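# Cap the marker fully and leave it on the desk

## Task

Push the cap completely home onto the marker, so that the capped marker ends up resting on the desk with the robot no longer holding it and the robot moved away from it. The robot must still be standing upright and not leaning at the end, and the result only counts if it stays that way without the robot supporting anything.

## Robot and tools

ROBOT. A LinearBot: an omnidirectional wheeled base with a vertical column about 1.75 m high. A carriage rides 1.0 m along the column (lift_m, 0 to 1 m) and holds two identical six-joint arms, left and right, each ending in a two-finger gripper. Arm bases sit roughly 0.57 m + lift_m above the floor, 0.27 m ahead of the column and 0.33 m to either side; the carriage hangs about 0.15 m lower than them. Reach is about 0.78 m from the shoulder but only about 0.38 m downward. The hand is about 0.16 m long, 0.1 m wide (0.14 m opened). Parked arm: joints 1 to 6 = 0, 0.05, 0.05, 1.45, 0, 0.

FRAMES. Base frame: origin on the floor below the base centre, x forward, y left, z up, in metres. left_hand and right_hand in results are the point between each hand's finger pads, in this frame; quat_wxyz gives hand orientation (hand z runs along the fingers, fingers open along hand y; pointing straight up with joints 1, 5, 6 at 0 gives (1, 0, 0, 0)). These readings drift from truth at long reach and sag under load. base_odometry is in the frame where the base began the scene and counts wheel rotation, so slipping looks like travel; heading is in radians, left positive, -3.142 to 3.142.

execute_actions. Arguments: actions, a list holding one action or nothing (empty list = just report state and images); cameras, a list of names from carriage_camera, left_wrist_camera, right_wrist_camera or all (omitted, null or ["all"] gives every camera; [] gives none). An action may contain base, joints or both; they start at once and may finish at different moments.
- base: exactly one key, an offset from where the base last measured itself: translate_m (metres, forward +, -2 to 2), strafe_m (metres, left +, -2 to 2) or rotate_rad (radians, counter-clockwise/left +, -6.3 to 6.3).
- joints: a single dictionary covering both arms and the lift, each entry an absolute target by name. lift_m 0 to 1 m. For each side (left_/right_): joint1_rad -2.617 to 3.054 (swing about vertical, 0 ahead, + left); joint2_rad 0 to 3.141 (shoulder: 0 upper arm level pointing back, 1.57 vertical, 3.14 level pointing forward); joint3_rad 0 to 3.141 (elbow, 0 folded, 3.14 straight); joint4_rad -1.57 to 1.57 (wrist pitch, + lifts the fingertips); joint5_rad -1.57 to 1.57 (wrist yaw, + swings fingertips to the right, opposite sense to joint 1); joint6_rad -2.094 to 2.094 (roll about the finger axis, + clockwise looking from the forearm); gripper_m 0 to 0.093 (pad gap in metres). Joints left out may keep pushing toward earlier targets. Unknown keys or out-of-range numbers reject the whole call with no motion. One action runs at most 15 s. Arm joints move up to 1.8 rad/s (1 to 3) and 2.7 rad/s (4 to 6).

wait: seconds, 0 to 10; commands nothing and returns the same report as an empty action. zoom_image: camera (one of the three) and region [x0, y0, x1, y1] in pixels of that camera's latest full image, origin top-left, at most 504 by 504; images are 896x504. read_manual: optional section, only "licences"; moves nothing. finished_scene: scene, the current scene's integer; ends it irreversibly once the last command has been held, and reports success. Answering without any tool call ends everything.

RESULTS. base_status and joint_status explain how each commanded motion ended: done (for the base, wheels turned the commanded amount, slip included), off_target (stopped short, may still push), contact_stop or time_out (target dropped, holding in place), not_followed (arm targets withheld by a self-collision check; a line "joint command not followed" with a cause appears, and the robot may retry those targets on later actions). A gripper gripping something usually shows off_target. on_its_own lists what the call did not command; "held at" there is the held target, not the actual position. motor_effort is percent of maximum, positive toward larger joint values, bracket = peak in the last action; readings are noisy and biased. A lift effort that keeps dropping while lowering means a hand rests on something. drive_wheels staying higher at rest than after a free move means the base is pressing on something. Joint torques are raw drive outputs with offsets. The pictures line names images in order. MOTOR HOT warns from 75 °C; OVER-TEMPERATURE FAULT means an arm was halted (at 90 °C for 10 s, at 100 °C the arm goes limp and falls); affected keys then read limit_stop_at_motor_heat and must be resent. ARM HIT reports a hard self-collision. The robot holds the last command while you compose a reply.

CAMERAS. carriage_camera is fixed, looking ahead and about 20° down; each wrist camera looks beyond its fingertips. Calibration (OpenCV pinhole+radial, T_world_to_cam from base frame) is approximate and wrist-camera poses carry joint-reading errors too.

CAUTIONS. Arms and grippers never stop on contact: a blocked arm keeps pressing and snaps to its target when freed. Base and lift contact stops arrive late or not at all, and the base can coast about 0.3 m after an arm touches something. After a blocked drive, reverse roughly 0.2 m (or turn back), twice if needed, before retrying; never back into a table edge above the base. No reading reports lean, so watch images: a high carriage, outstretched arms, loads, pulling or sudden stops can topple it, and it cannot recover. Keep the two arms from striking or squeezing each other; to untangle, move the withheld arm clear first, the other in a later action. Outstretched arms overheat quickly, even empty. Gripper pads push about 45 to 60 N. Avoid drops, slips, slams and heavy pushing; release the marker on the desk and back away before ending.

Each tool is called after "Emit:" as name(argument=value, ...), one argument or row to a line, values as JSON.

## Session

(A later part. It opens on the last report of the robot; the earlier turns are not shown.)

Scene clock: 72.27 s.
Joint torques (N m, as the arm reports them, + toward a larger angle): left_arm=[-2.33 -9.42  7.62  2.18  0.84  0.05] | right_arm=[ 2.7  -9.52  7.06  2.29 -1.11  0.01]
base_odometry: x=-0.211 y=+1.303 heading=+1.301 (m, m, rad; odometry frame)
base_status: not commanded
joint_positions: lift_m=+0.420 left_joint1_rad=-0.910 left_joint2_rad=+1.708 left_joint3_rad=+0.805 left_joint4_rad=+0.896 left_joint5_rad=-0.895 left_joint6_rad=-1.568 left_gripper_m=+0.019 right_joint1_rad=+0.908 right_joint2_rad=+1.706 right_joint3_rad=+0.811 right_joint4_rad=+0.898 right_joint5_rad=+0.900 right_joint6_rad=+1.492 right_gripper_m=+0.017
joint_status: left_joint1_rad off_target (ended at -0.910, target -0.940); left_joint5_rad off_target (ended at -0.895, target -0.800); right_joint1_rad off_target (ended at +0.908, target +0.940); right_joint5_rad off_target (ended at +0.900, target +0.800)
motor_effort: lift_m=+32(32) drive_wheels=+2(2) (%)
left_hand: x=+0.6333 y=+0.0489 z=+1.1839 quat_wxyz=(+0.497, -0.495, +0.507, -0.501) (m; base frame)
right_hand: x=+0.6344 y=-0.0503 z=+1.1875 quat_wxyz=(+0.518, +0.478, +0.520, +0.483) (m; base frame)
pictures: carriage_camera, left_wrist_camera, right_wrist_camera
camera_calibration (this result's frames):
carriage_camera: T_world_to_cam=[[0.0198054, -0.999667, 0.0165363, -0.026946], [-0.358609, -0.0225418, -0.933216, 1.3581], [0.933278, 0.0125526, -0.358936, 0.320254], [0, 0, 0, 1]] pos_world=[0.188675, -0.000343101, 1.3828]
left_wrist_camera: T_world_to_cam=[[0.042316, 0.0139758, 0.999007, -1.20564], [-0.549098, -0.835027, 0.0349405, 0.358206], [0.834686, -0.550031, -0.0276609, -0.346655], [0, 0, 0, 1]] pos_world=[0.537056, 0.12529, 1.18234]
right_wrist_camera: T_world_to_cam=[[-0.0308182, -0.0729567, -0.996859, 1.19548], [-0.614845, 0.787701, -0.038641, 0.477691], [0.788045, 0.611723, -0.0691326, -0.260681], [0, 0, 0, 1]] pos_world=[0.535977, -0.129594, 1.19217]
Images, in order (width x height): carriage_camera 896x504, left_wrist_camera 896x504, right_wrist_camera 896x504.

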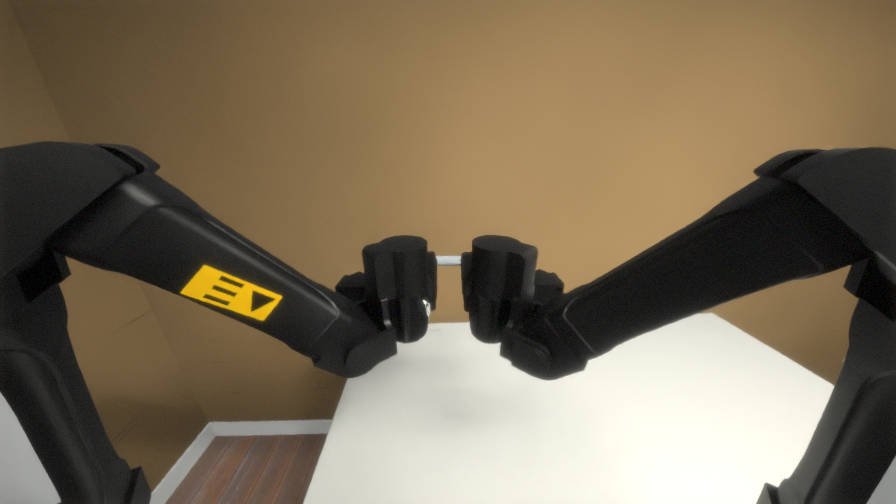

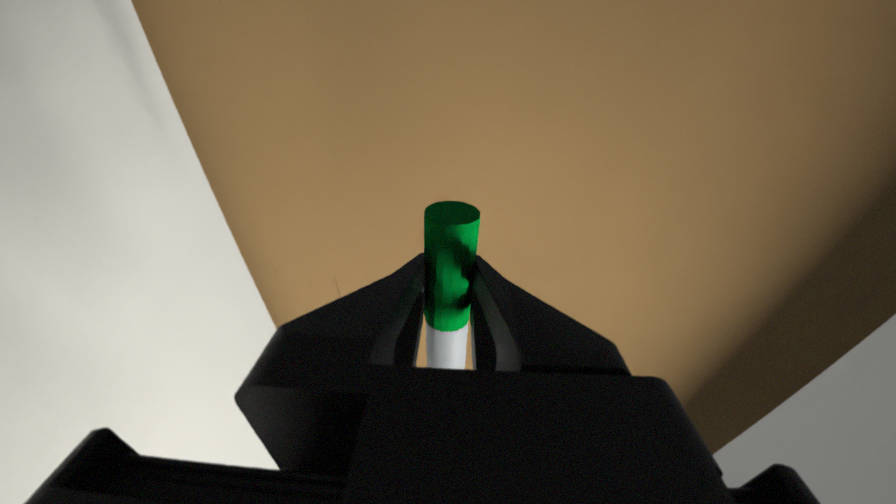

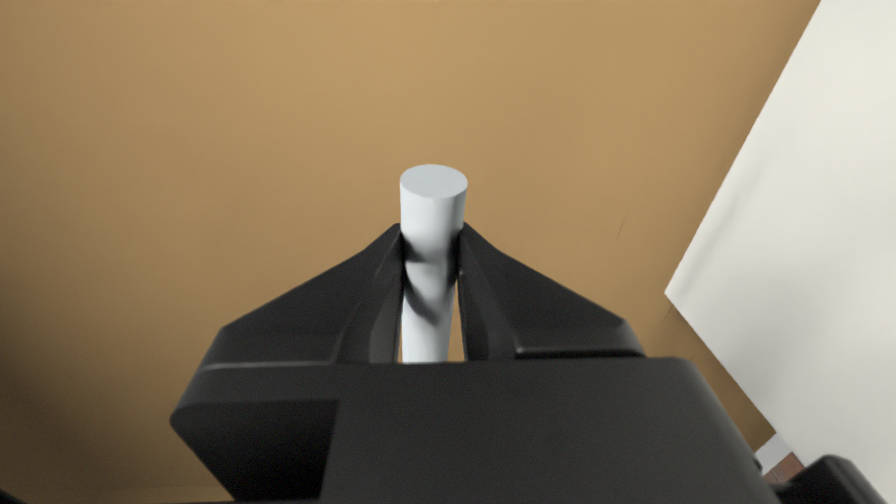

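Inside. Increase force.

Emit:
execute_actions(
  actions=[
    {"joints":{"left_joint1_rad":-0.975,"left_joint5_rad":-0.7,"right_joint1_rad":0.975,"right_joint5_rad":0.7,"left_joint3_rad":0.815,"right_joint3_rad":0.815}},
  ],
  cameras=[],
)

Emit:
execute_actions(
  actions=[
    {"joints":{"left_joint1_rad":-1.005,"left_joint5_rad":-0.6,"right_joint1_rad":1.005,"right_joint5_rad":0.6,"left_joint3_rad":0.825,"right_joint3_rad":0.825}},
  ],
)

Scene clock: 77.77 s.
Joint torques (N m, as the arm reports them, + toward a larger angle): left_arm=[-4.3  -8.99  9.15  2.18  1.8   0.05] | right_arm=[ 5.36 -9.54  8.24  2.21 -2.2   0.01]
base_odometry: x=-0.211 y=+1.303 heading=+1.301 (m, m, rad; odometry frame)
base_status: not commanded
joint_positions: lift_m=+0.420 left_joint1_rad=-0.914 left_joint2_rad=+1.703 left_joint3_rad=+0.805 left_joint4_rad=+0.896 left_joint5_rad=-0.895 left_joint6_rad=-1.569 left_gripper_m=+0.019 right_joint1_rad=+0.911 right_joint2_rad=+1.706 right_joint3_rad=+0.811 right_joint4_rad=+0.905 right_joint5_rad=+0.898 right_joint6_rad=+1.492 right_gripper_m=+0.017
joint_status: left_joint1_rad off_target (ended at -0.914, target -0.975); left_joint5_rad off_target (ended at -0.894, target -0.700); right_joint1_rad off_target (ended at +0.911, target +0.975); right_joint5_rad off_target (ended at +0.898, target +0.700); the others done
motor_effort: lift_m=+32(32) drive_wheels=+2(2) (%)
left_hand: x=+0.6321 y=+0.0480 z=+1.1859 quat_wxyz=(+0.496, -0.495, +0.506, -0.504) (m; base frame)
right_hand: x=+0.6336 y=-0.0488 z=+1.1888 quat_wxyz=(+0.516, +0.477, +0.519, +0.487) (m; base frame)
pictures: none
No camera images: the call's "cameras" was empty. Leave "cameras" out to get every camera's image.

Scene clock: 78.53 s.
Joint torques (N m, as the arm reports them, + toward a larger angle): left_arm=[-0.96 -8.65  8.26  2.13  0.11  0.06] | right_arm=[ 0.29 -8.91  8.14  2.22 -0.27  0.02]
base_odometry: x=-0.211 y=+1.303 heading=+1.301 (m, m, rad; odometry frame)
base_status: not commanded
joint_positions: lift_m=+0.420 left_joint1_rad=-0.905 left_joint2_rad=+1.702 left_joint3_rad=+0.803 left_joint4_rad=+0.893 left_joint5_rad=-0.914 left_joint6_rad=-1.569 left_gripper_m=+0.019 right_joint1_rad=+0.913 right_joint2_rad=+1.704 right_joint3_rad=+0.810 right_joint4_rad=+0.909 right_joint5_rad=+0.894 right_joint6_rad=+1.493 right_gripper_m=+0.017
joint_status: left_joint1_rad not_followed (moved +0.009 of -0.091); left_joint3_rad not_followed (moved -0.002 of +0.020); left_joint5_rad not_followed (moved -0.019 of +0.295); right_joint1_rad not_followed (moved +0.002 of +0.094); right_joint3_rad not_followed (moved -0.001 of +0.014); right_joint5_rad not_followed (moved -0.005 of -0.298)
motor_effort: lift_m=+32(32) drive_wheels=+3(5) (%)
left_hand: x=+0.6342 y=+0.0551 z=+1.1848 quat_wxyz=(+0.503, -0.502, +0.500, -0.495) (m; base frame)
right_hand: x=+0.6328 y=-0.0475 z=+1.1898 quat_wxyz=(+0.514, +0.476, +0.518, +0.490) (m; base frame)
pictures: carriage_camera, left_wrist_camera, right_wrist_camera
joint command not followed: on one or more control steps a check withheld the commanded joint targets of the left arm, and it was not sent them on those steps. On the call's last step the targets were still withheld.
cause: the commanded joint targets would bring a part of the robot too close to another arm (this arm's wrist (the part past joint 5) and the other arm's wrist (the part past joint 5)); next, command targets that bring no part of the robot closer to that arm.
joint command not followed: on one or more control steps a check withheld the commanded joint targets of the right arm, and it was not sent them on those steps. On the call's last step the targets were still withheld.
cause: the commanded joint targets would bring a part of the robot too close to another arm (this arm's wrist (the part past joint 5) and the other arm's wrist (the part past joint 5)); next, command targets that bring no part of the robot closer to that arm.
camera_calibration (this result's frames):
carriage_camera: T_world_to_cam=[[0.0198054, -0.999667, 0.0165363, -0.026946], [-0.358609, -0.0225418, -0.933216, 1.3581], [0.933278, 0.0125526, -0.358936, 0.320254], [0, 0, 0, 1]] pos_world=[0.188675, -0.000343101, 1.3828]
left_wrist_camera: T_world_to_cam=[[0.0416017, 0.0163974, 0.999, -1.20641], [-0.527912, -0.84854, 0.0359118, 0.350038], [0.84828, -0.528877, -0.0266443, -0.354937], [0, 0, 0, 1]] pos_world=[0.536064, 0.129086, 1.18318]
right_wrist_camera: T_world_to_cam=[[-0.0227183, -0.0628672, -0.997763, 1.19443], [-0.624154, 0.780519, -0.0349675, 0.475685], [0.780971, 0.621963, -0.0569709, -0.270464], [0, 0, 0, 1]] pos_world=[0.53526, -0.127971, 1.19299]
Images, in order (width x height): carriage_camera 896x504, left_wrist_camera 896x504, right_wrist_camera 896x504.

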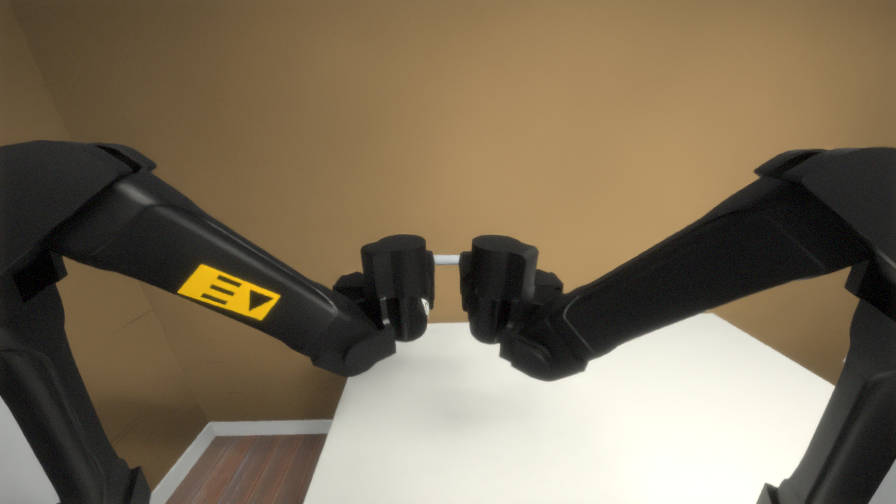

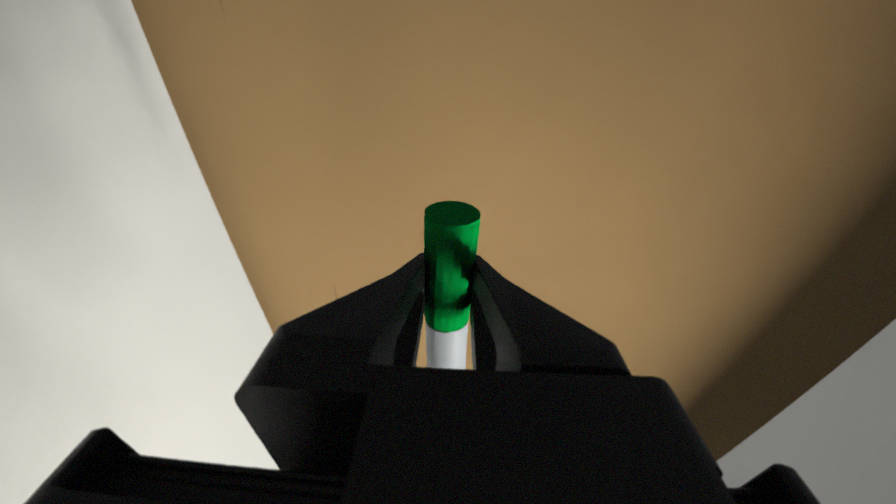

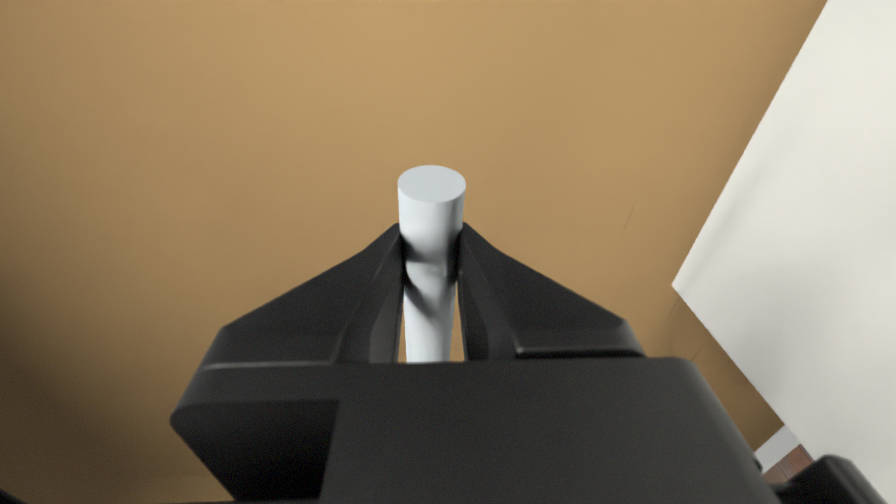

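Emit:
execute_actions(
  actions=[
    {"joints":{"left_joint1_rad":-0.905,"left_joint5_rad":-0.914,"right_joint1_rad":0.91,"right_joint5_rad":0.9,"left_joint3_rad":0.8,"right_joint3_rad":0.8,"left_gripper_m":0.07}},
  ],
  cameras=[],
)

Emit:
execute_actions(
  actions=[
    {"joints":{"left_joint1_rad":-0.59,"left_joint5_rad":0.01,"left_joint2_rad":1.512,"left_joint3_rad":0.6,"left_joint4_rad":0.915}},
  ],
)

Emit:
zoom_image(
  camera="carriage_camera",
  region=[390,225,490,295],
)

Scene clock: 85.17 s.
Joint torques (N m, as the arm reports them, + toward a larger angle): left_arm=[-0.1  -9.09  7.96  2.16 -0.14  0.08] | right_arm=[-0.31 -9.28  7.03  2.22  0.06 -0.01]
base_odometry: x=-0.211 y=+1.303 heading=+1.301 (m, m, rad; odometry frame)
base_status: not commanded
joint_positions: lift_m=+0.420 left_joint1_rad=-0.912 left_joint2_rad=+1.702 left_joint3_rad=+0.802 left_joint4_rad=+0.897 left_joint5_rad=-0.911 left_joint6_rad=-1.570 left_gripper_m=+0.070 right_joint1_rad=+0.914 right_joint2_rad=+1.704 right_joint3_rad=+0.810 right_joint4_rad=+0.907 right_joint5_rad=+0.896 right_joint6_rad=+1.494 right_gripper_m=+0.017
joint_status: all done
motor_effort: lift_m=+33(33) drive_wheels=+3(4) (%)
left_hand: x=+0.6323 y=+0.0520 z=+1.1852 quat_wxyz=(+0.500, -0.500, +0.502, -0.499) (m; base frame)
right_hand: x=+0.6324 y=-0.0473 z=+1.1894 quat_wxyz=(+0.514, +0.476, +0.519, +0.490) (m; base frame)
pictures: none
joint command not followed: on one or more control steps a check withheld the commanded joint targets of the left arm, and it was not sent them on those steps.
cause: the commanded joint targets would bring a part of the robot too close to another arm (this arm's wrist (the part past joint 5) and the other arm's wrist (the part past joint 5)); next, command targets that bring no part of the robot closer to that arm.
joint command not followed: on one or more control steps a check withheld the commanded joint targets of the right arm, and it was not sent them on those steps.
cause: the commanded joint targets would bring a part of the robot too close to another arm (this arm's wrist (the part past joint 5) and the other arm's wrist (the part past joint 5)); next, command targets that bring no part of the robot closer to that arm.
No camera images: the call's "cameras" was empty. Leave "cameras" out to get every camera's image.

Scene clock: 86.57 s.
Joint torques (N m, as the arm reports them, + toward a larger angle): left_arm=[-0.39 -7.54  7.26  2.6  -0.03  0.06] | right_arm=[-0.3  -9.38  7.15  2.18  0.06  0.  ]
base_odometry: x=-0.211 y=+1.303 heading=+1.301 (m, m, rad; odometry frame)
base_status: not commanded
joint_positions: lift_m=+0.420 left_joint1_rad=-0.592 left_joint2_rad=+1.518 left_joint3_rad=+0.613 left_joint4_rad=+0.910 left_joint5_rad=+0.004 left_joint6_rad=-1.570 left_gripper_m=+0.070 right_joint1_rad=+0.914 right_joint2_rad=+1.704 right_joint3_rad=+0.810 right_joint4_rad=+0.907 right_joint5_rad=+0.896 right_joint6_rad=+1.494 right_gripper_m=+0.017
joint_status: all done
motor_effort: lift_m=+32(32) drive_wheels=+3(3) (%)
left_hand: x=+0.6329 y=+0.0593 z=+1.1881 quat_wxyz=(+0.332, -0.330, +0.623, -0.626) (m; base frame)
right_hand: x=+0.6324 y=-0.0473 z=+1.1894 quat_wxyz=(+0.514, +0.476, +0.519, +0.490) (m; base frame)
pictures: carriage_camera, left_wrist_camera, right_wrist_camera
camera_calibration (this result's frames):
carriage_camera: T_world_to_cam=[[0.0198054, -0.999667, 0.0165363, -0.026946], [-0.358609, -0.0225418, -0.933216, 1.3581], [0.933278, 0.0125526, -0.358936, 0.320254], [0, 0, 0, 1]] pos_world=[0.188675, -0.000343101, 1.3828]
left_wrist_camera: T_world_to_cam=[[0.0398096, 0.000223522, 0.999207, -1.20781], [-0.917429, -0.39621, 0.03664, 0.571625], [0.395904, -0.91816, -0.0155679, -0.0553005], [0, 0, 0, 1]] pos_world=[0.594401, 0.175979, 1.18505]
right_wrist_camera: T_world_to_cam=[[-0.0239753, -0.0631951, -0.997713, 1.19473], [-0.623608, 0.780976, -0.0344815, 0.474397], [0.781369, 0.621356, -0.0581332, -0.269135], [0, 0, 0, 1]] pos_world=[0.534776, -0.127764, 1.19271]
Images, in order (width x height): carriage_camera 896x504, left_wrist_camera 896x504, right_wrist_camera 896x504.

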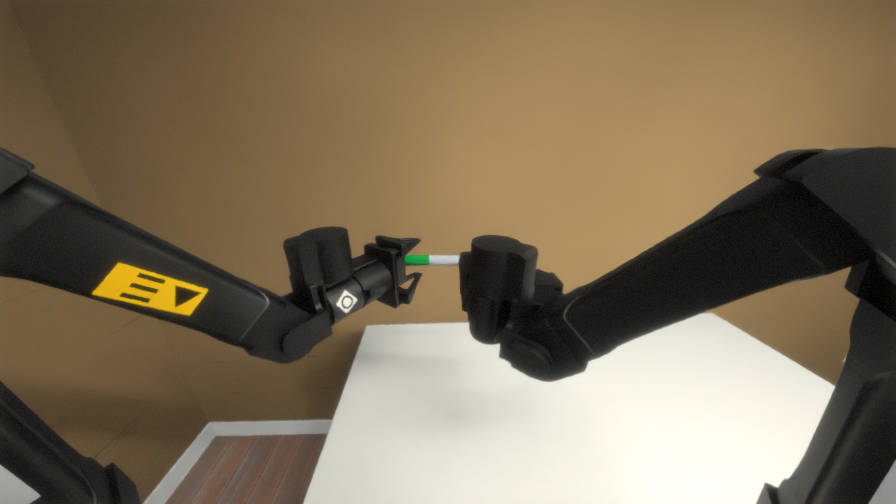

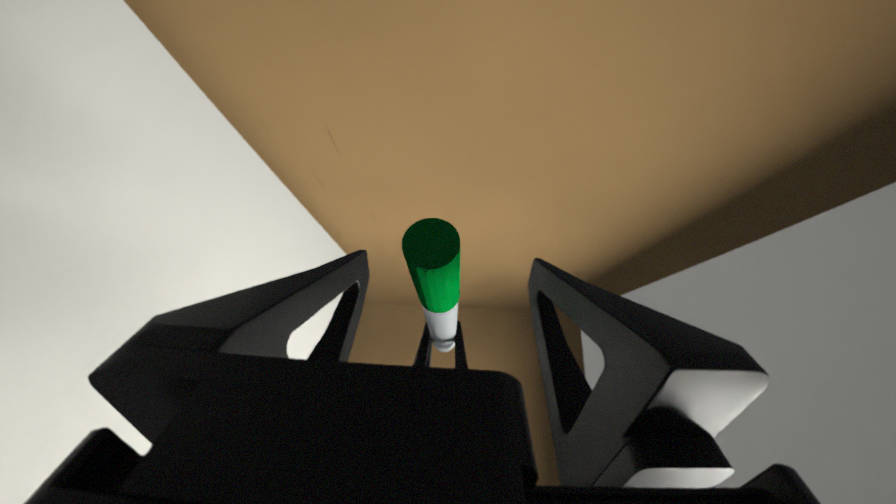

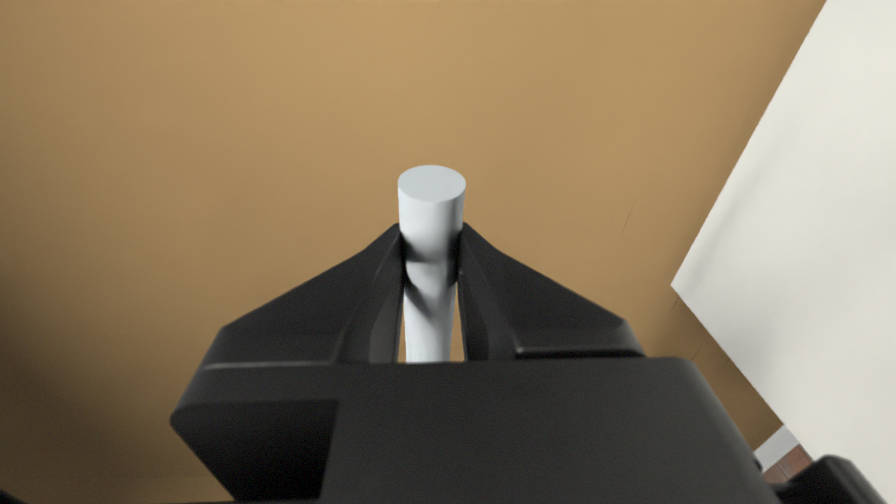

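Region (390, 225, 490, 295) of carriage_camera's 896x504 image, scaled by 5.040, with more detail than that image has; it fills the top 353 rows of this view, and the rest is white.

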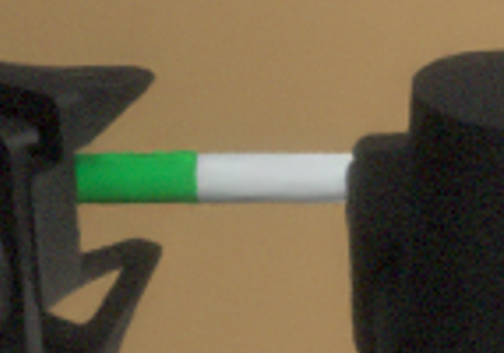

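Emit:
execute_actions(
  actions=[
    {"joints":{"left_joint4_rad":0.89,"left_gripper_m":0}},
  ],
  cameras=[],
)

Emit:
execute_actions(
  actions=[
    {"joints":{"left_joint1_rad":-0.71,"left_joint5_rad":0.36,"left_joint2_rad":1.53,"left_joint3_rad":0.63,"right_joint1_rad":1.03,"right_joint5_rad":0.48,"right_joint2_rad":1.725,"right_joint3_rad":0.84}},
  ],
)

Emit:
execute_actions(
  actions=[
    {"joints":{"left_joint1_rad":-0.57,"left_joint5_rad":-0.05,"left_joint2_rad":1.512,"left_joint3_rad":0.6,"right_joint1_rad":0.9,"right_joint5_rad":0.94,"right_joint2_rad":1.7,"right_joint3_rad":0.8}},
  ],
)

Emit:
zoom_image(
  camera="carriage_camera",
  region=[390,225,490,295],
)

Scene clock: 90.77 s.
Joint torques (N m, as the arm reports them, + toward a larger angle): left_arm=[-0.35 -7.57  7.27  2.46 -0.04  0.08] | right_arm=[-0.36 -9.35  7.18  2.18  0.05 -0.01]
base_odometry: x=-0.211 y=+1.303 heading=+1.301 (m, m, rad; odometry frame)
base_status: not commanded
joint_positions: lift_m=+0.420 left_joint1_rad=-0.592 left_joint2_rad=+1.518 left_joint3_rad=+0.613 left_joint4_rad=+0.896 left_joint5_rad=+0.004 left_joint6_rad=-1.570 left_gripper_m=+0.019 right_joint1_rad=+0.914 right_joint2_rad=+1.704 right_joint3_rad=+0.810 right_joint4_rad=+0.908 right_joint5_rad=+0.896 right_joint6_rad=+1.494 right_gripper_m=+0.017
joint_status: left_gripper_m off_target (ended at +0.019, target +0.000); the others done
motor_effort: lift_m=+32(32) drive_wheels=+3(3) (%)
left_hand: x=+0.6329 y=+0.0593 z=+1.1847 quat_wxyz=(+0.330, -0.332, +0.628, -0.622) (m; base frame)
right_hand: x=+0.6324 y=-0.0474 z=+1.1895 quat_wxyz=(+0.514, +0.477, +0.518, +0.490) (m; base frame)
pictures: none
No camera images: the call's "cameras" was empty. Leave "cameras" out to get every camera's image.

Scene clock: 91.80 s.
Joint torques (N m, as the arm reports them, + toward a larger angle): left_arm=[-7.64 -6.2  10.2   2.48  3.25  0.12] | right_arm=[ 8.84 -7.26 10.23  2.18 -4.44 -0.02]
base_odometry: x=-0.211 y=+1.303 heading=+1.301 (m, m, rad; odometry frame)
base_status: not commanded
joint_positions: lift_m=+0.420 left_joint1_rad=-0.595 left_joint2_rad=+1.518 left_joint3_rad=+0.613 left_joint4_rad=+0.898 left_joint5_rad=+0.019 left_joint6_rad=-1.577 left_gripper_m=+0.019 right_joint1_rad=+0.923 right_joint2_rad=+1.704 right_joint3_rad=+0.812 right_joint4_rad=+0.908 right_joint5_rad=+0.879 right_joint6_rad=+1.494 right_gripper_m=+0.017
joint_status: left_joint1_rad off_target (ended at -0.595, target -0.710); left_joint5_rad off_target (ended at +0.018, target +0.360); right_joint1_rad off_target (ended at +0.923, target +1.030); right_joint5_rad off_target (ended at +0.879, target +0.480); the others done
motor_effort: lift_m=+32(32) drive_wheels=+3(3) (%)
left_hand: x=+0.6308 y=+0.0562 z=+1.1851 quat_wxyz=(+0.322, -0.329, +0.629, -0.626) (m; base frame)
right_hand: x=+0.6302 y=-0.0409 z=+1.1905 quat_wxyz=(+0.508, +0.470, +0.523, +0.497) (m; base frame)
pictures: carriage_camera, left_wrist_camera, right_wrist_camera
camera_calibration (this result's frames):
carriage_camera: T_world_to_cam=[[0.0198054, -0.999667, 0.0165363, -0.026946], [-0.358609, -0.0225418, -0.933216, 1.3581], [0.933278, 0.0125526, -0.358936, 0.320254], [0, 0, 0, 1]] pos_world=[0.188675, -0.000343101, 1.3828]
left_wrist_camera: T_world_to_cam=[[0.0538146, -0.00174781, 0.998549, -1.21267], [-0.923491, -0.380465, 0.0491035, 0.556685], [0.379827, -0.924794, -0.0220886, -0.0391258], [0, 0, 0, 1]] pos_world=[0.594214, 0.173496, 1.18271]
right_wrist_camera: T_world_to_cam=[[-0.0203834, -0.0610984, -0.997924, 1.19427], [-0.643005, 0.76512, -0.0337109, 0.478731], [0.765591, 0.640983, -0.0548823, -0.264458], [0, 0, 0, 1]] pos_world=[0.534636, -0.123806, 1.19342]
Images, in order (width x height): carriage_camera 896x504, left_wrist_camera 896x504, right_wrist_camera 896x504.

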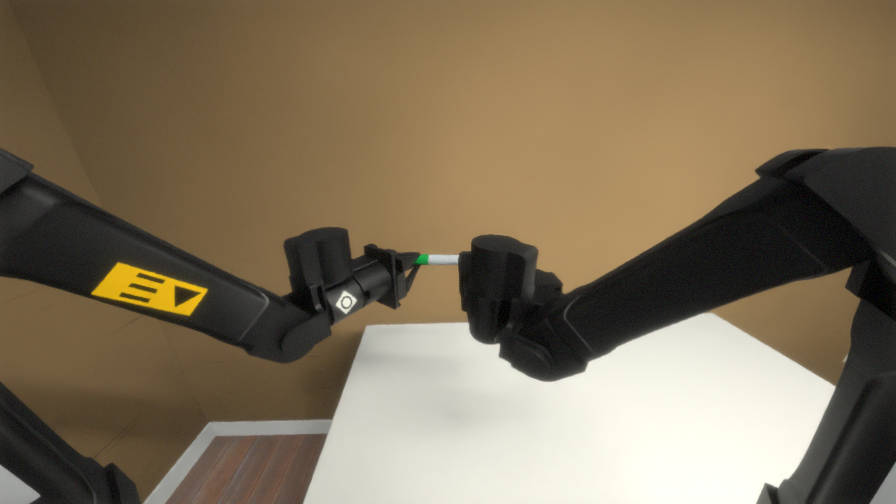

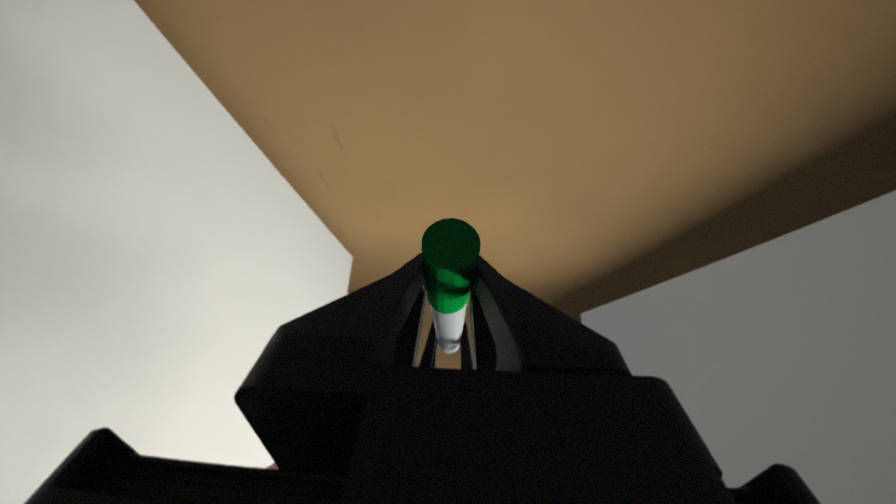

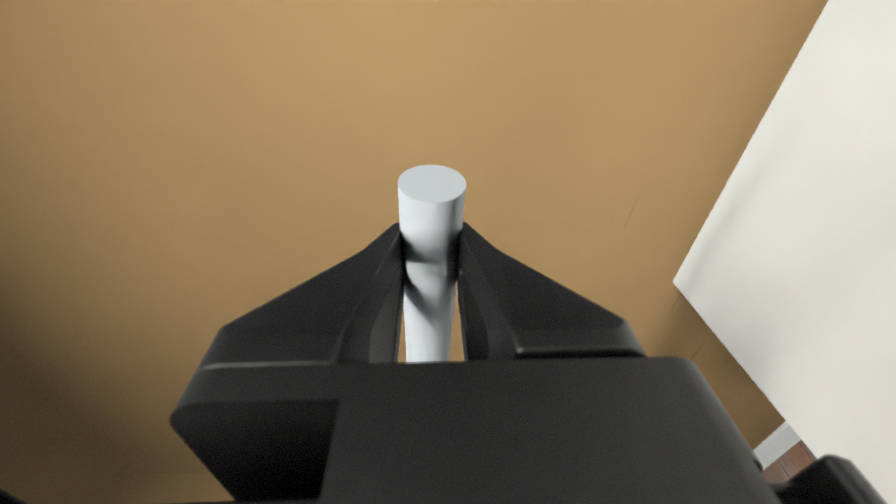

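Scene clock: 92.87 s.
Joint torques (N m, as the arm reports them, + toward a larger angle): left_arm=[-0.28 -6.82  8.48  2.47 -0.07  0.11] | right_arm=[ 0.45 -8.61  8.19  2.14  0.01 -0.01]
base_odometry: x=-0.211 y=+1.303 heading=+1.301 (m, m, rad; odometry frame)
base_status: not commanded
joint_positions: lift_m=+0.420 left_joint1_rad=-0.571 left_joint2_rad=+1.510 left_joint3_rad=+0.601 left_joint4_rad=+0.895 left_joint5_rad=-0.053 left_joint6_rad=-1.575 left_gripper_m=+0.019 right_joint1_rad=+0.895 right_joint2_rad=+1.696 right_joint3_rad=+0.797 right_joint4_rad=+0.908 right_joint5_rad=+0.940 right_joint6_rad=+1.494 right_gripper_m=+0.017
joint_status: all done
motor_effort: lift_m=+32(32) drive_wheels=+3(3) (%)
left_hand: x=+0.6411 y=+0.0771 z=+1.1822 quat_wxyz=(+0.352, -0.359, +0.615, -0.607) (m; base frame)
right_hand: x=+0.6354 y=-0.0643 z=+1.1876 quat_wxyz=(+0.529, +0.492, +0.505, +0.472) (m; base frame)
pictures: carriage_camera, left_wrist_camera, right_wrist_camera
camera_calibration (this result's frames):
carriage_camera: T_world_to_cam=[[0.0198054, -0.999667, 0.0165363, -0.026946], [-0.358609, -0.0225418, -0.933216, 1.3581], [0.933278, 0.0125526, -0.358936, 0.320254], [0, 0, 0, 1]] pos_world=[0.188675, -0.000343101, 1.3828]
left_wrist_camera: T_world_to_cam=[[0.0587493, -0.00312209, 0.998268, -1.21303], [-0.882472, -0.467649, 0.050472, 0.55314], [0.466682, -0.883909, -0.0302292, -0.0729327], [0, 0, 0, 1]] pos_world=[0.593431, 0.190423, 1.1808]
right_wrist_camera: T_world_to_cam=[[-0.0314648, -0.0650389, -0.997387, 1.19623], [-0.573062, 0.818751, -0.0353116, 0.46077], [0.818908, 0.570453, -0.0630332, -0.282382], [0, 0, 0, 1]] pos_world=[0.532933, -0.138369, 1.19157]
Images, in order (width x height): carriage_camera 896x504, left_wrist_camera 896x504, right_wrist_camera 896x504.

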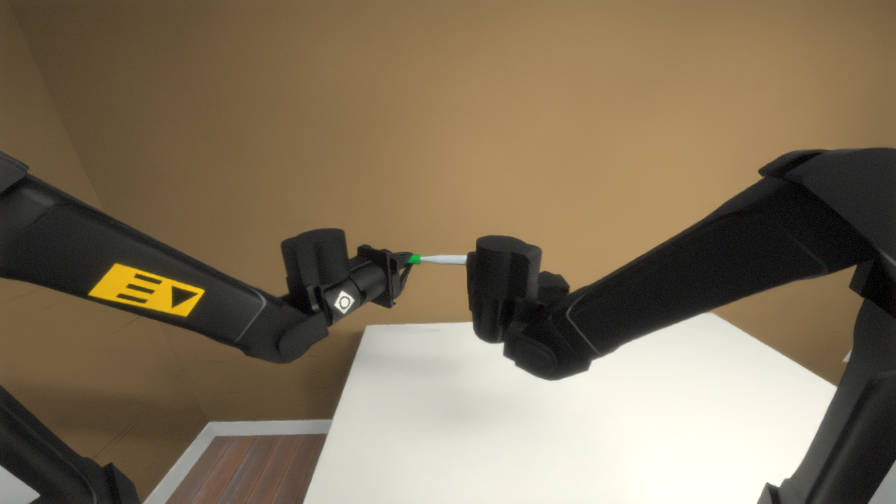

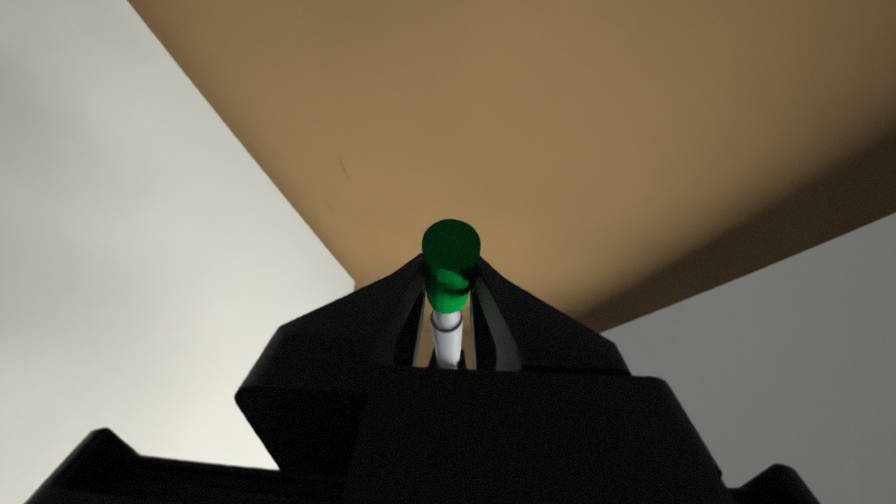

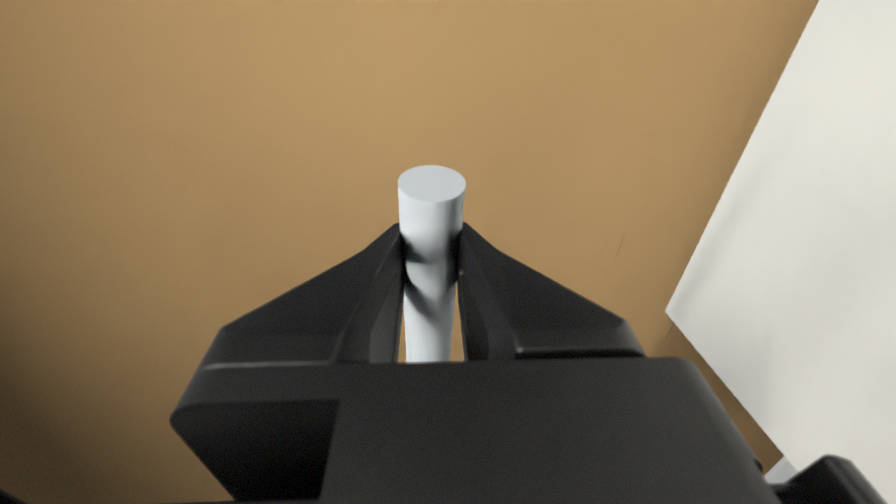

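Region (390, 225, 490, 295) of carriage_camera's 896x504 image, scaled by 5.040, with more detail than that image has; it fills the top 353 rows of this view, and the rest is white.

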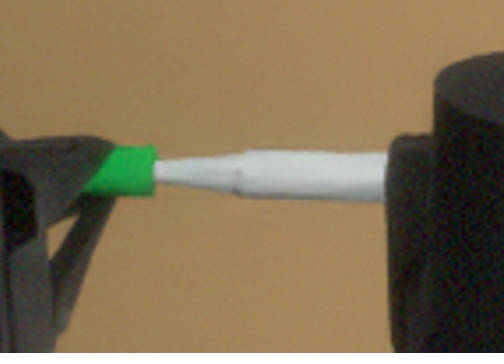

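Emit:
execute_actions(
  actions=[
    {"joints":{"left_joint1_rad":-0.595,"left_joint5_rad":0.015,"left_joint2_rad":1.52,"left_joint3_rad":0.61,"right_joint1_rad":0.915,"right_joint5_rad":0.89,"right_joint2_rad":1.705,"right_joint3_rad":0.81}},
  ],
  cameras=["carriage_camera"],
)

Emit:
zoom_image(
  camera="carriage_camera",
  region=[410,240,470,280],
)

Emit:
execute_actions(
  actions=[
    {"joints":{"left_joint1_rad":-0.78,"left_joint5_rad":0.55,"left_joint2_rad":1.545,"left_joint3_rad":0.645,"right_joint1_rad":1.09,"right_joint5_rad":0.27,"right_joint2_rad":1.74,"right_joint3_rad":0.86}},
  ],
)

Emit:
zoom_image(
  camera="carriage_camera",
  region=[410,240,470,280],
)

Emit:
execute_actions(
  actions=[
    {"joints":{"left_joint1_rad":-0.595,"left_joint5_rad":0.0,"left_joint2_rad":1.52,"left_joint3_rad":0.61,"right_joint1_rad":0.915,"right_joint5_rad":0.91,"right_joint2_rad":1.705,"right_joint3_rad":0.81}},
  ],
  cameras=["carriage_camera"],
)

Emit:
zoom_image(
  camera="carriage_camera",
  region=[410,240,470,280],
)

Scene clock: 99.43 s.
Joint torques (N m, as the arm reports them, + toward a larger angle): left_arm=[-0.99 -6.29  9.45  2.5  -0.02  0.09] | right_arm=[ 0.6  -8.18  9.05  2.16 -0.07  0.  ]
base_odometry: x=-0.211 y=+1.303 heading=+1.301 (m, m, rad; odometry frame)
base_status: not commanded
joint_positions: lift_m=+0.420 left_joint1_rad=-0.587 left_joint2_rad=+1.510 left_joint3_rad=+0.601 left_joint4_rad=+0.895 left_joint5_rad=+0.007 left_joint6_rad=-1.575 left_gripper_m=+0.019 right_joint1_rad=+0.909 right_joint2_rad=+1.696 right_joint3_rad=+0.797 right_joint4_rad=+0.908 right_joint5_rad=+0.897 right_joint6_rad=+1.494 right_gripper_m=+0.017
joint_status: all done
motor_effort: lift_m=+32(32) drive_wheels=+3(3) (%)
left_hand: x=+0.6317 y=+0.0623 z=+1.1822 quat_wxyz=(+0.328, -0.335, +0.628, -0.620) (m; base frame)
right_hand: x=+0.6321 y=-0.0518 z=+1.1877 quat_wxyz=(+0.516, +0.478, +0.519, +0.486) (m; base frame)
pictures: carriage_camera
camera_calibration (this result's frames):
carriage_camera: T_world_to_cam=[[0.0198054, -0.999667, 0.0165363, -0.026946], [-0.358609, -0.0225418, -0.933216, 1.3581], [0.933278, 0.0125526, -0.358936, 0.320254], [0, 0, 0, 1]] pos_world=[0.188675, -0.000343101, 1.3828]
Images, in order (width x height): carriage_camera 896x504.

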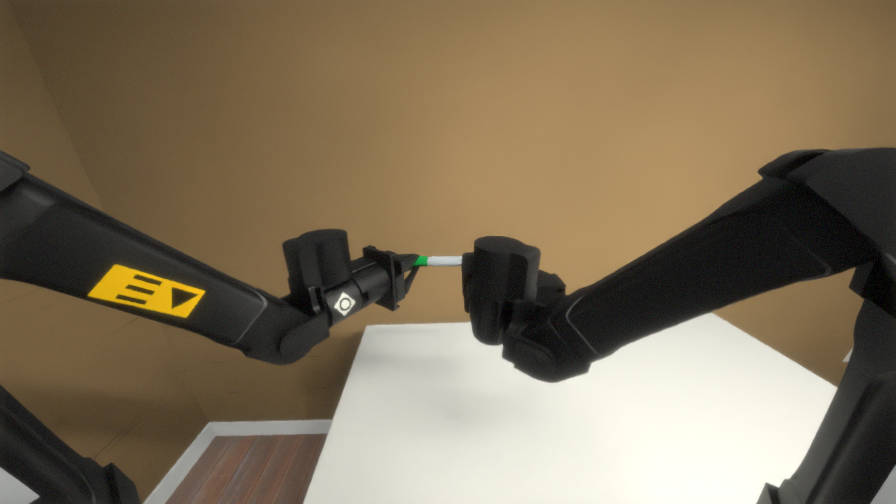

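Region (410, 240, 470, 280) of carriage_camera's 896x504 image, scaled by 8.400, with more detail than that image has.

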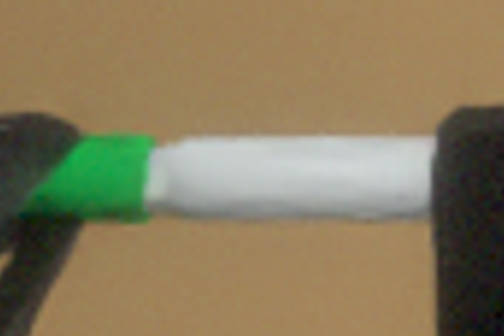

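Scene clock: 100.63 s.
Joint torques (N m, as the arm reports them, + toward a larger angle): left_arm=[-11.28  -5.49  10.42   2.44   4.98   0.13] | right_arm=[12.31 -6.58 10.67  2.12 -5.81  0.01]
base_odometry: x=-0.211 y=+1.303 heading=+1.301 (m, m, rad; odometry frame)
base_status: not commanded
joint_positions: lift_m=+0.420 left_joint1_rad=-0.606 left_joint2_rad=+1.525 left_joint3_rad=+0.625 left_joint4_rad=+0.899 left_joint5_rad=+0.034 left_joint6_rad=-1.578 left_gripper_m=+0.019 right_joint1_rad=+0.941 right_joint2_rad=+1.711 right_joint3_rad=+0.827 right_joint4_rad=+0.907 right_joint5_rad=+0.957 right_joint6_rad=+1.494 right_gripper_m=+0.017
joint_status: left_joint1_rad off_target (ended at -0.606, target -0.780); left_joint5_rad off_target (ended at +0.035, target +0.550); right_joint1_rad off_target (ended at +0.941, target +1.090); right_joint5_rad off_target (ended at +0.958, target +0.270); the others done
motor_effort: lift_m=+32(32) drive_wheels=+3(4) (%)
left_hand: x=+0.6285 y=+0.0484 z=+1.1880 quat_wxyz=(+0.315, -0.319, +0.631, -0.633) (m; base frame)
right_hand: x=+0.6274 y=-0.0455 z=+1.1929 quat_wxyz=(+0.522, +0.486, +0.507, +0.484) (m; base frame)
pictures: carriage_camera, left_wrist_camera, right_wrist_camera
camera_calibration (this result's frames):
carriage_camera: T_world_to_cam=[[0.0198054, -0.999667, 0.0165363, -0.026946], [-0.358609, -0.0225418, -0.933216, 1.3581], [0.933278, 0.0125526, -0.358936, 0.320254], [0, 0, 0, 1]] pos_world=[0.188675, -0.000343101, 1.3828]
left_wrist_camera: T_world_to_cam=[[0.0486329, 0.0014256, 0.998816, -1.21269], [-0.933563, -0.355455, 0.045963, 0.560382], [0.3551, -0.934692, -0.0159559, -0.0366976], [0, 0, 0, 1]] pos_world=[0.59516, 0.166619, 1.18491]
right_wrist_camera: T_world_to_cam=[[-0.0207654, -0.0538941, -0.998331, 1.19736], [-0.595648, 0.80265, -0.0309408, 0.44919], [0.802977, 0.594011, -0.0487692, -0.292178], [0, 0, 0, 1]] pos_world=[0.527035, -0.122455, 1.19501]
Images, in order (width x height): carriage_camera 896x504, left_wrist_camera 896x504, right_wrist_camera 896x504.

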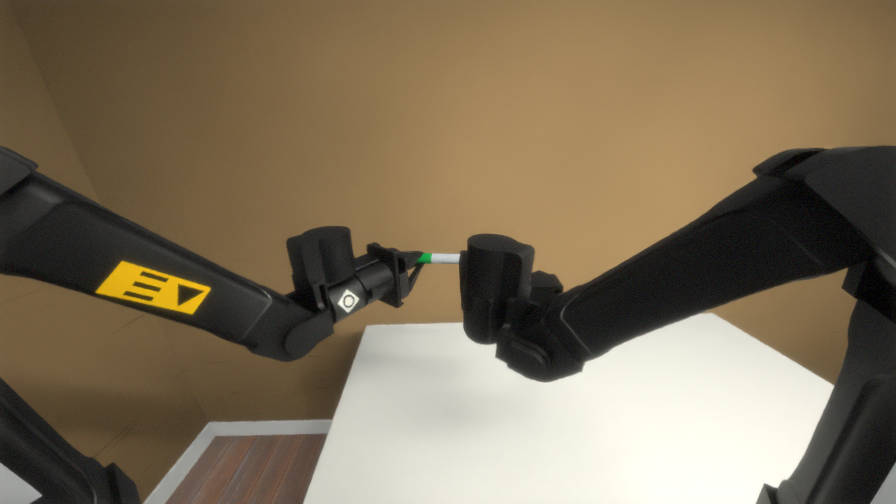

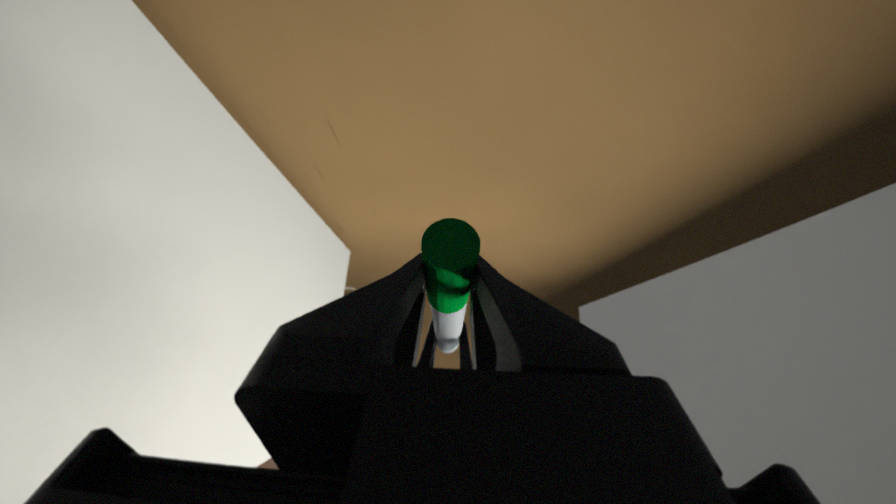

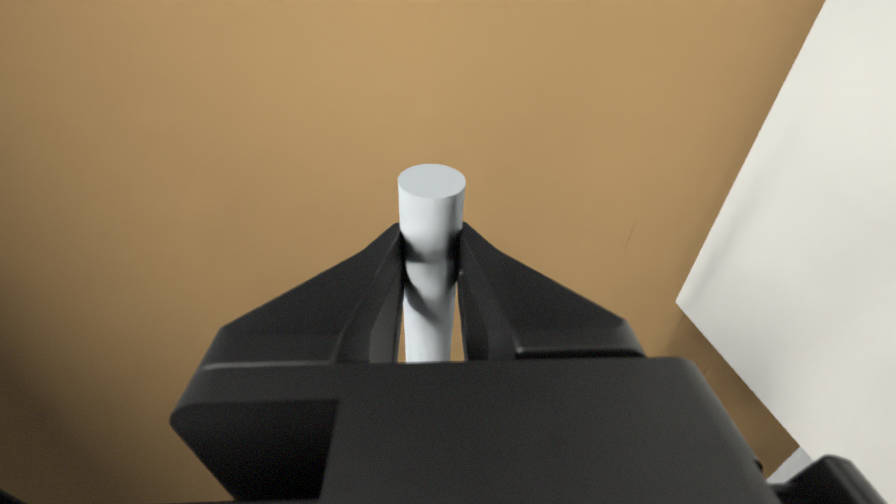

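Region (410, 240, 470, 280) of carriage_camera's 896x504 image, scaled by 8.400, with more detail than that image has.

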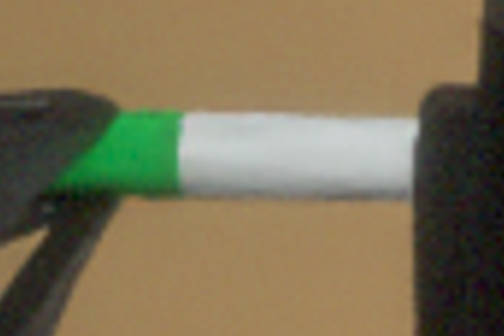

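Scene clock: 101.83 s.
Joint torques (N m, as the arm reports them, + toward a larger angle): left_arm=[-0.42 -6.41  9.41  2.47 -0.24  0.12] | right_arm=[ 0.04 -7.39  9.37  2.28  0.24  0.03]
base_odometry: x=-0.211 y=+1.303 heading=+1.301 (m, m, rad; odometry frame)
base_status: not commanded
joint_positions: lift_m=+0.420 left_joint1_rad=-0.594 left_joint2_rad=+1.514 left_joint3_rad=+0.602 left_joint4_rad=+0.898 left_joint5_rad=+0.015 left_joint6_rad=-1.575 left_gripper_m=+0.019 right_joint1_rad=+0.915 right_joint2_rad=+1.687 right_joint3_rad=+0.793 right_joint4_rad=+0.901 right_joint5_rad=+0.889 right_joint6_rad=+1.490 right_gripper_m=+0.017
joint_status: right_joint5_rad off_target (ended at +0.889, target +0.910); the others done
motor_effort: lift_m=+32(32) drive_wheels=+3(5) (%)
left_hand: x=+0.6295 y=+0.0582 z=+1.1821 quat_wxyz=(+0.323, -0.331, +0.630, -0.623) (m; base frame)
right_hand: x=+0.6296 y=-0.0494 z=+1.1889 quat_wxyz=(+0.513, +0.473, +0.524, +0.489) (m; base frame)
pictures: carriage_camera
camera_calibration (this result's frames):
carriage_camera: T_world_to_cam=[[0.0198054, -0.999667, 0.0165363, -0.026946], [-0.358609, -0.0225418, -0.933216, 1.3581], [0.933278, 0.0125526, -0.358936, 0.320254], [0, 0, 0, 1]] pos_world=[0.188675, -0.000343101, 1.3828]
Images, in order (width x height): carriage_camera 896x504.

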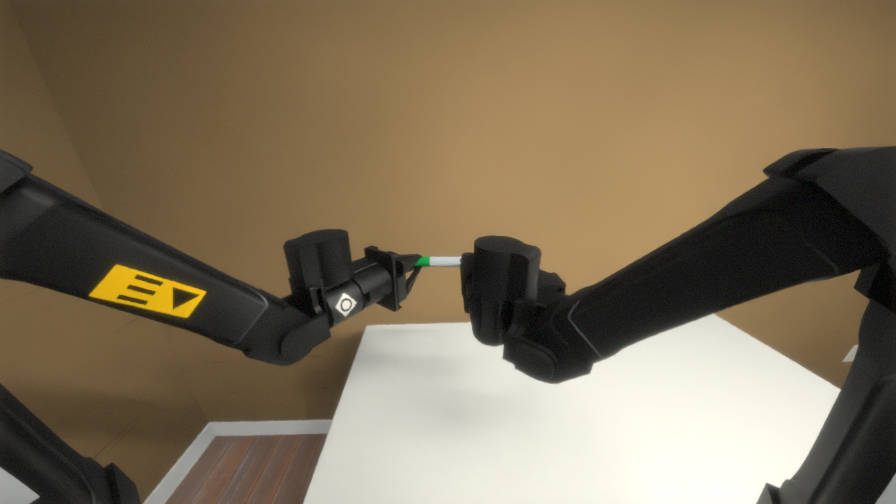

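Region (410, 240, 470, 280) of carriage_camera's 896x504 image, scaled by 8.400, with more detail than that image has.

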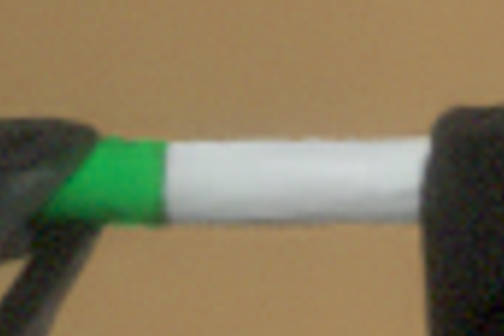

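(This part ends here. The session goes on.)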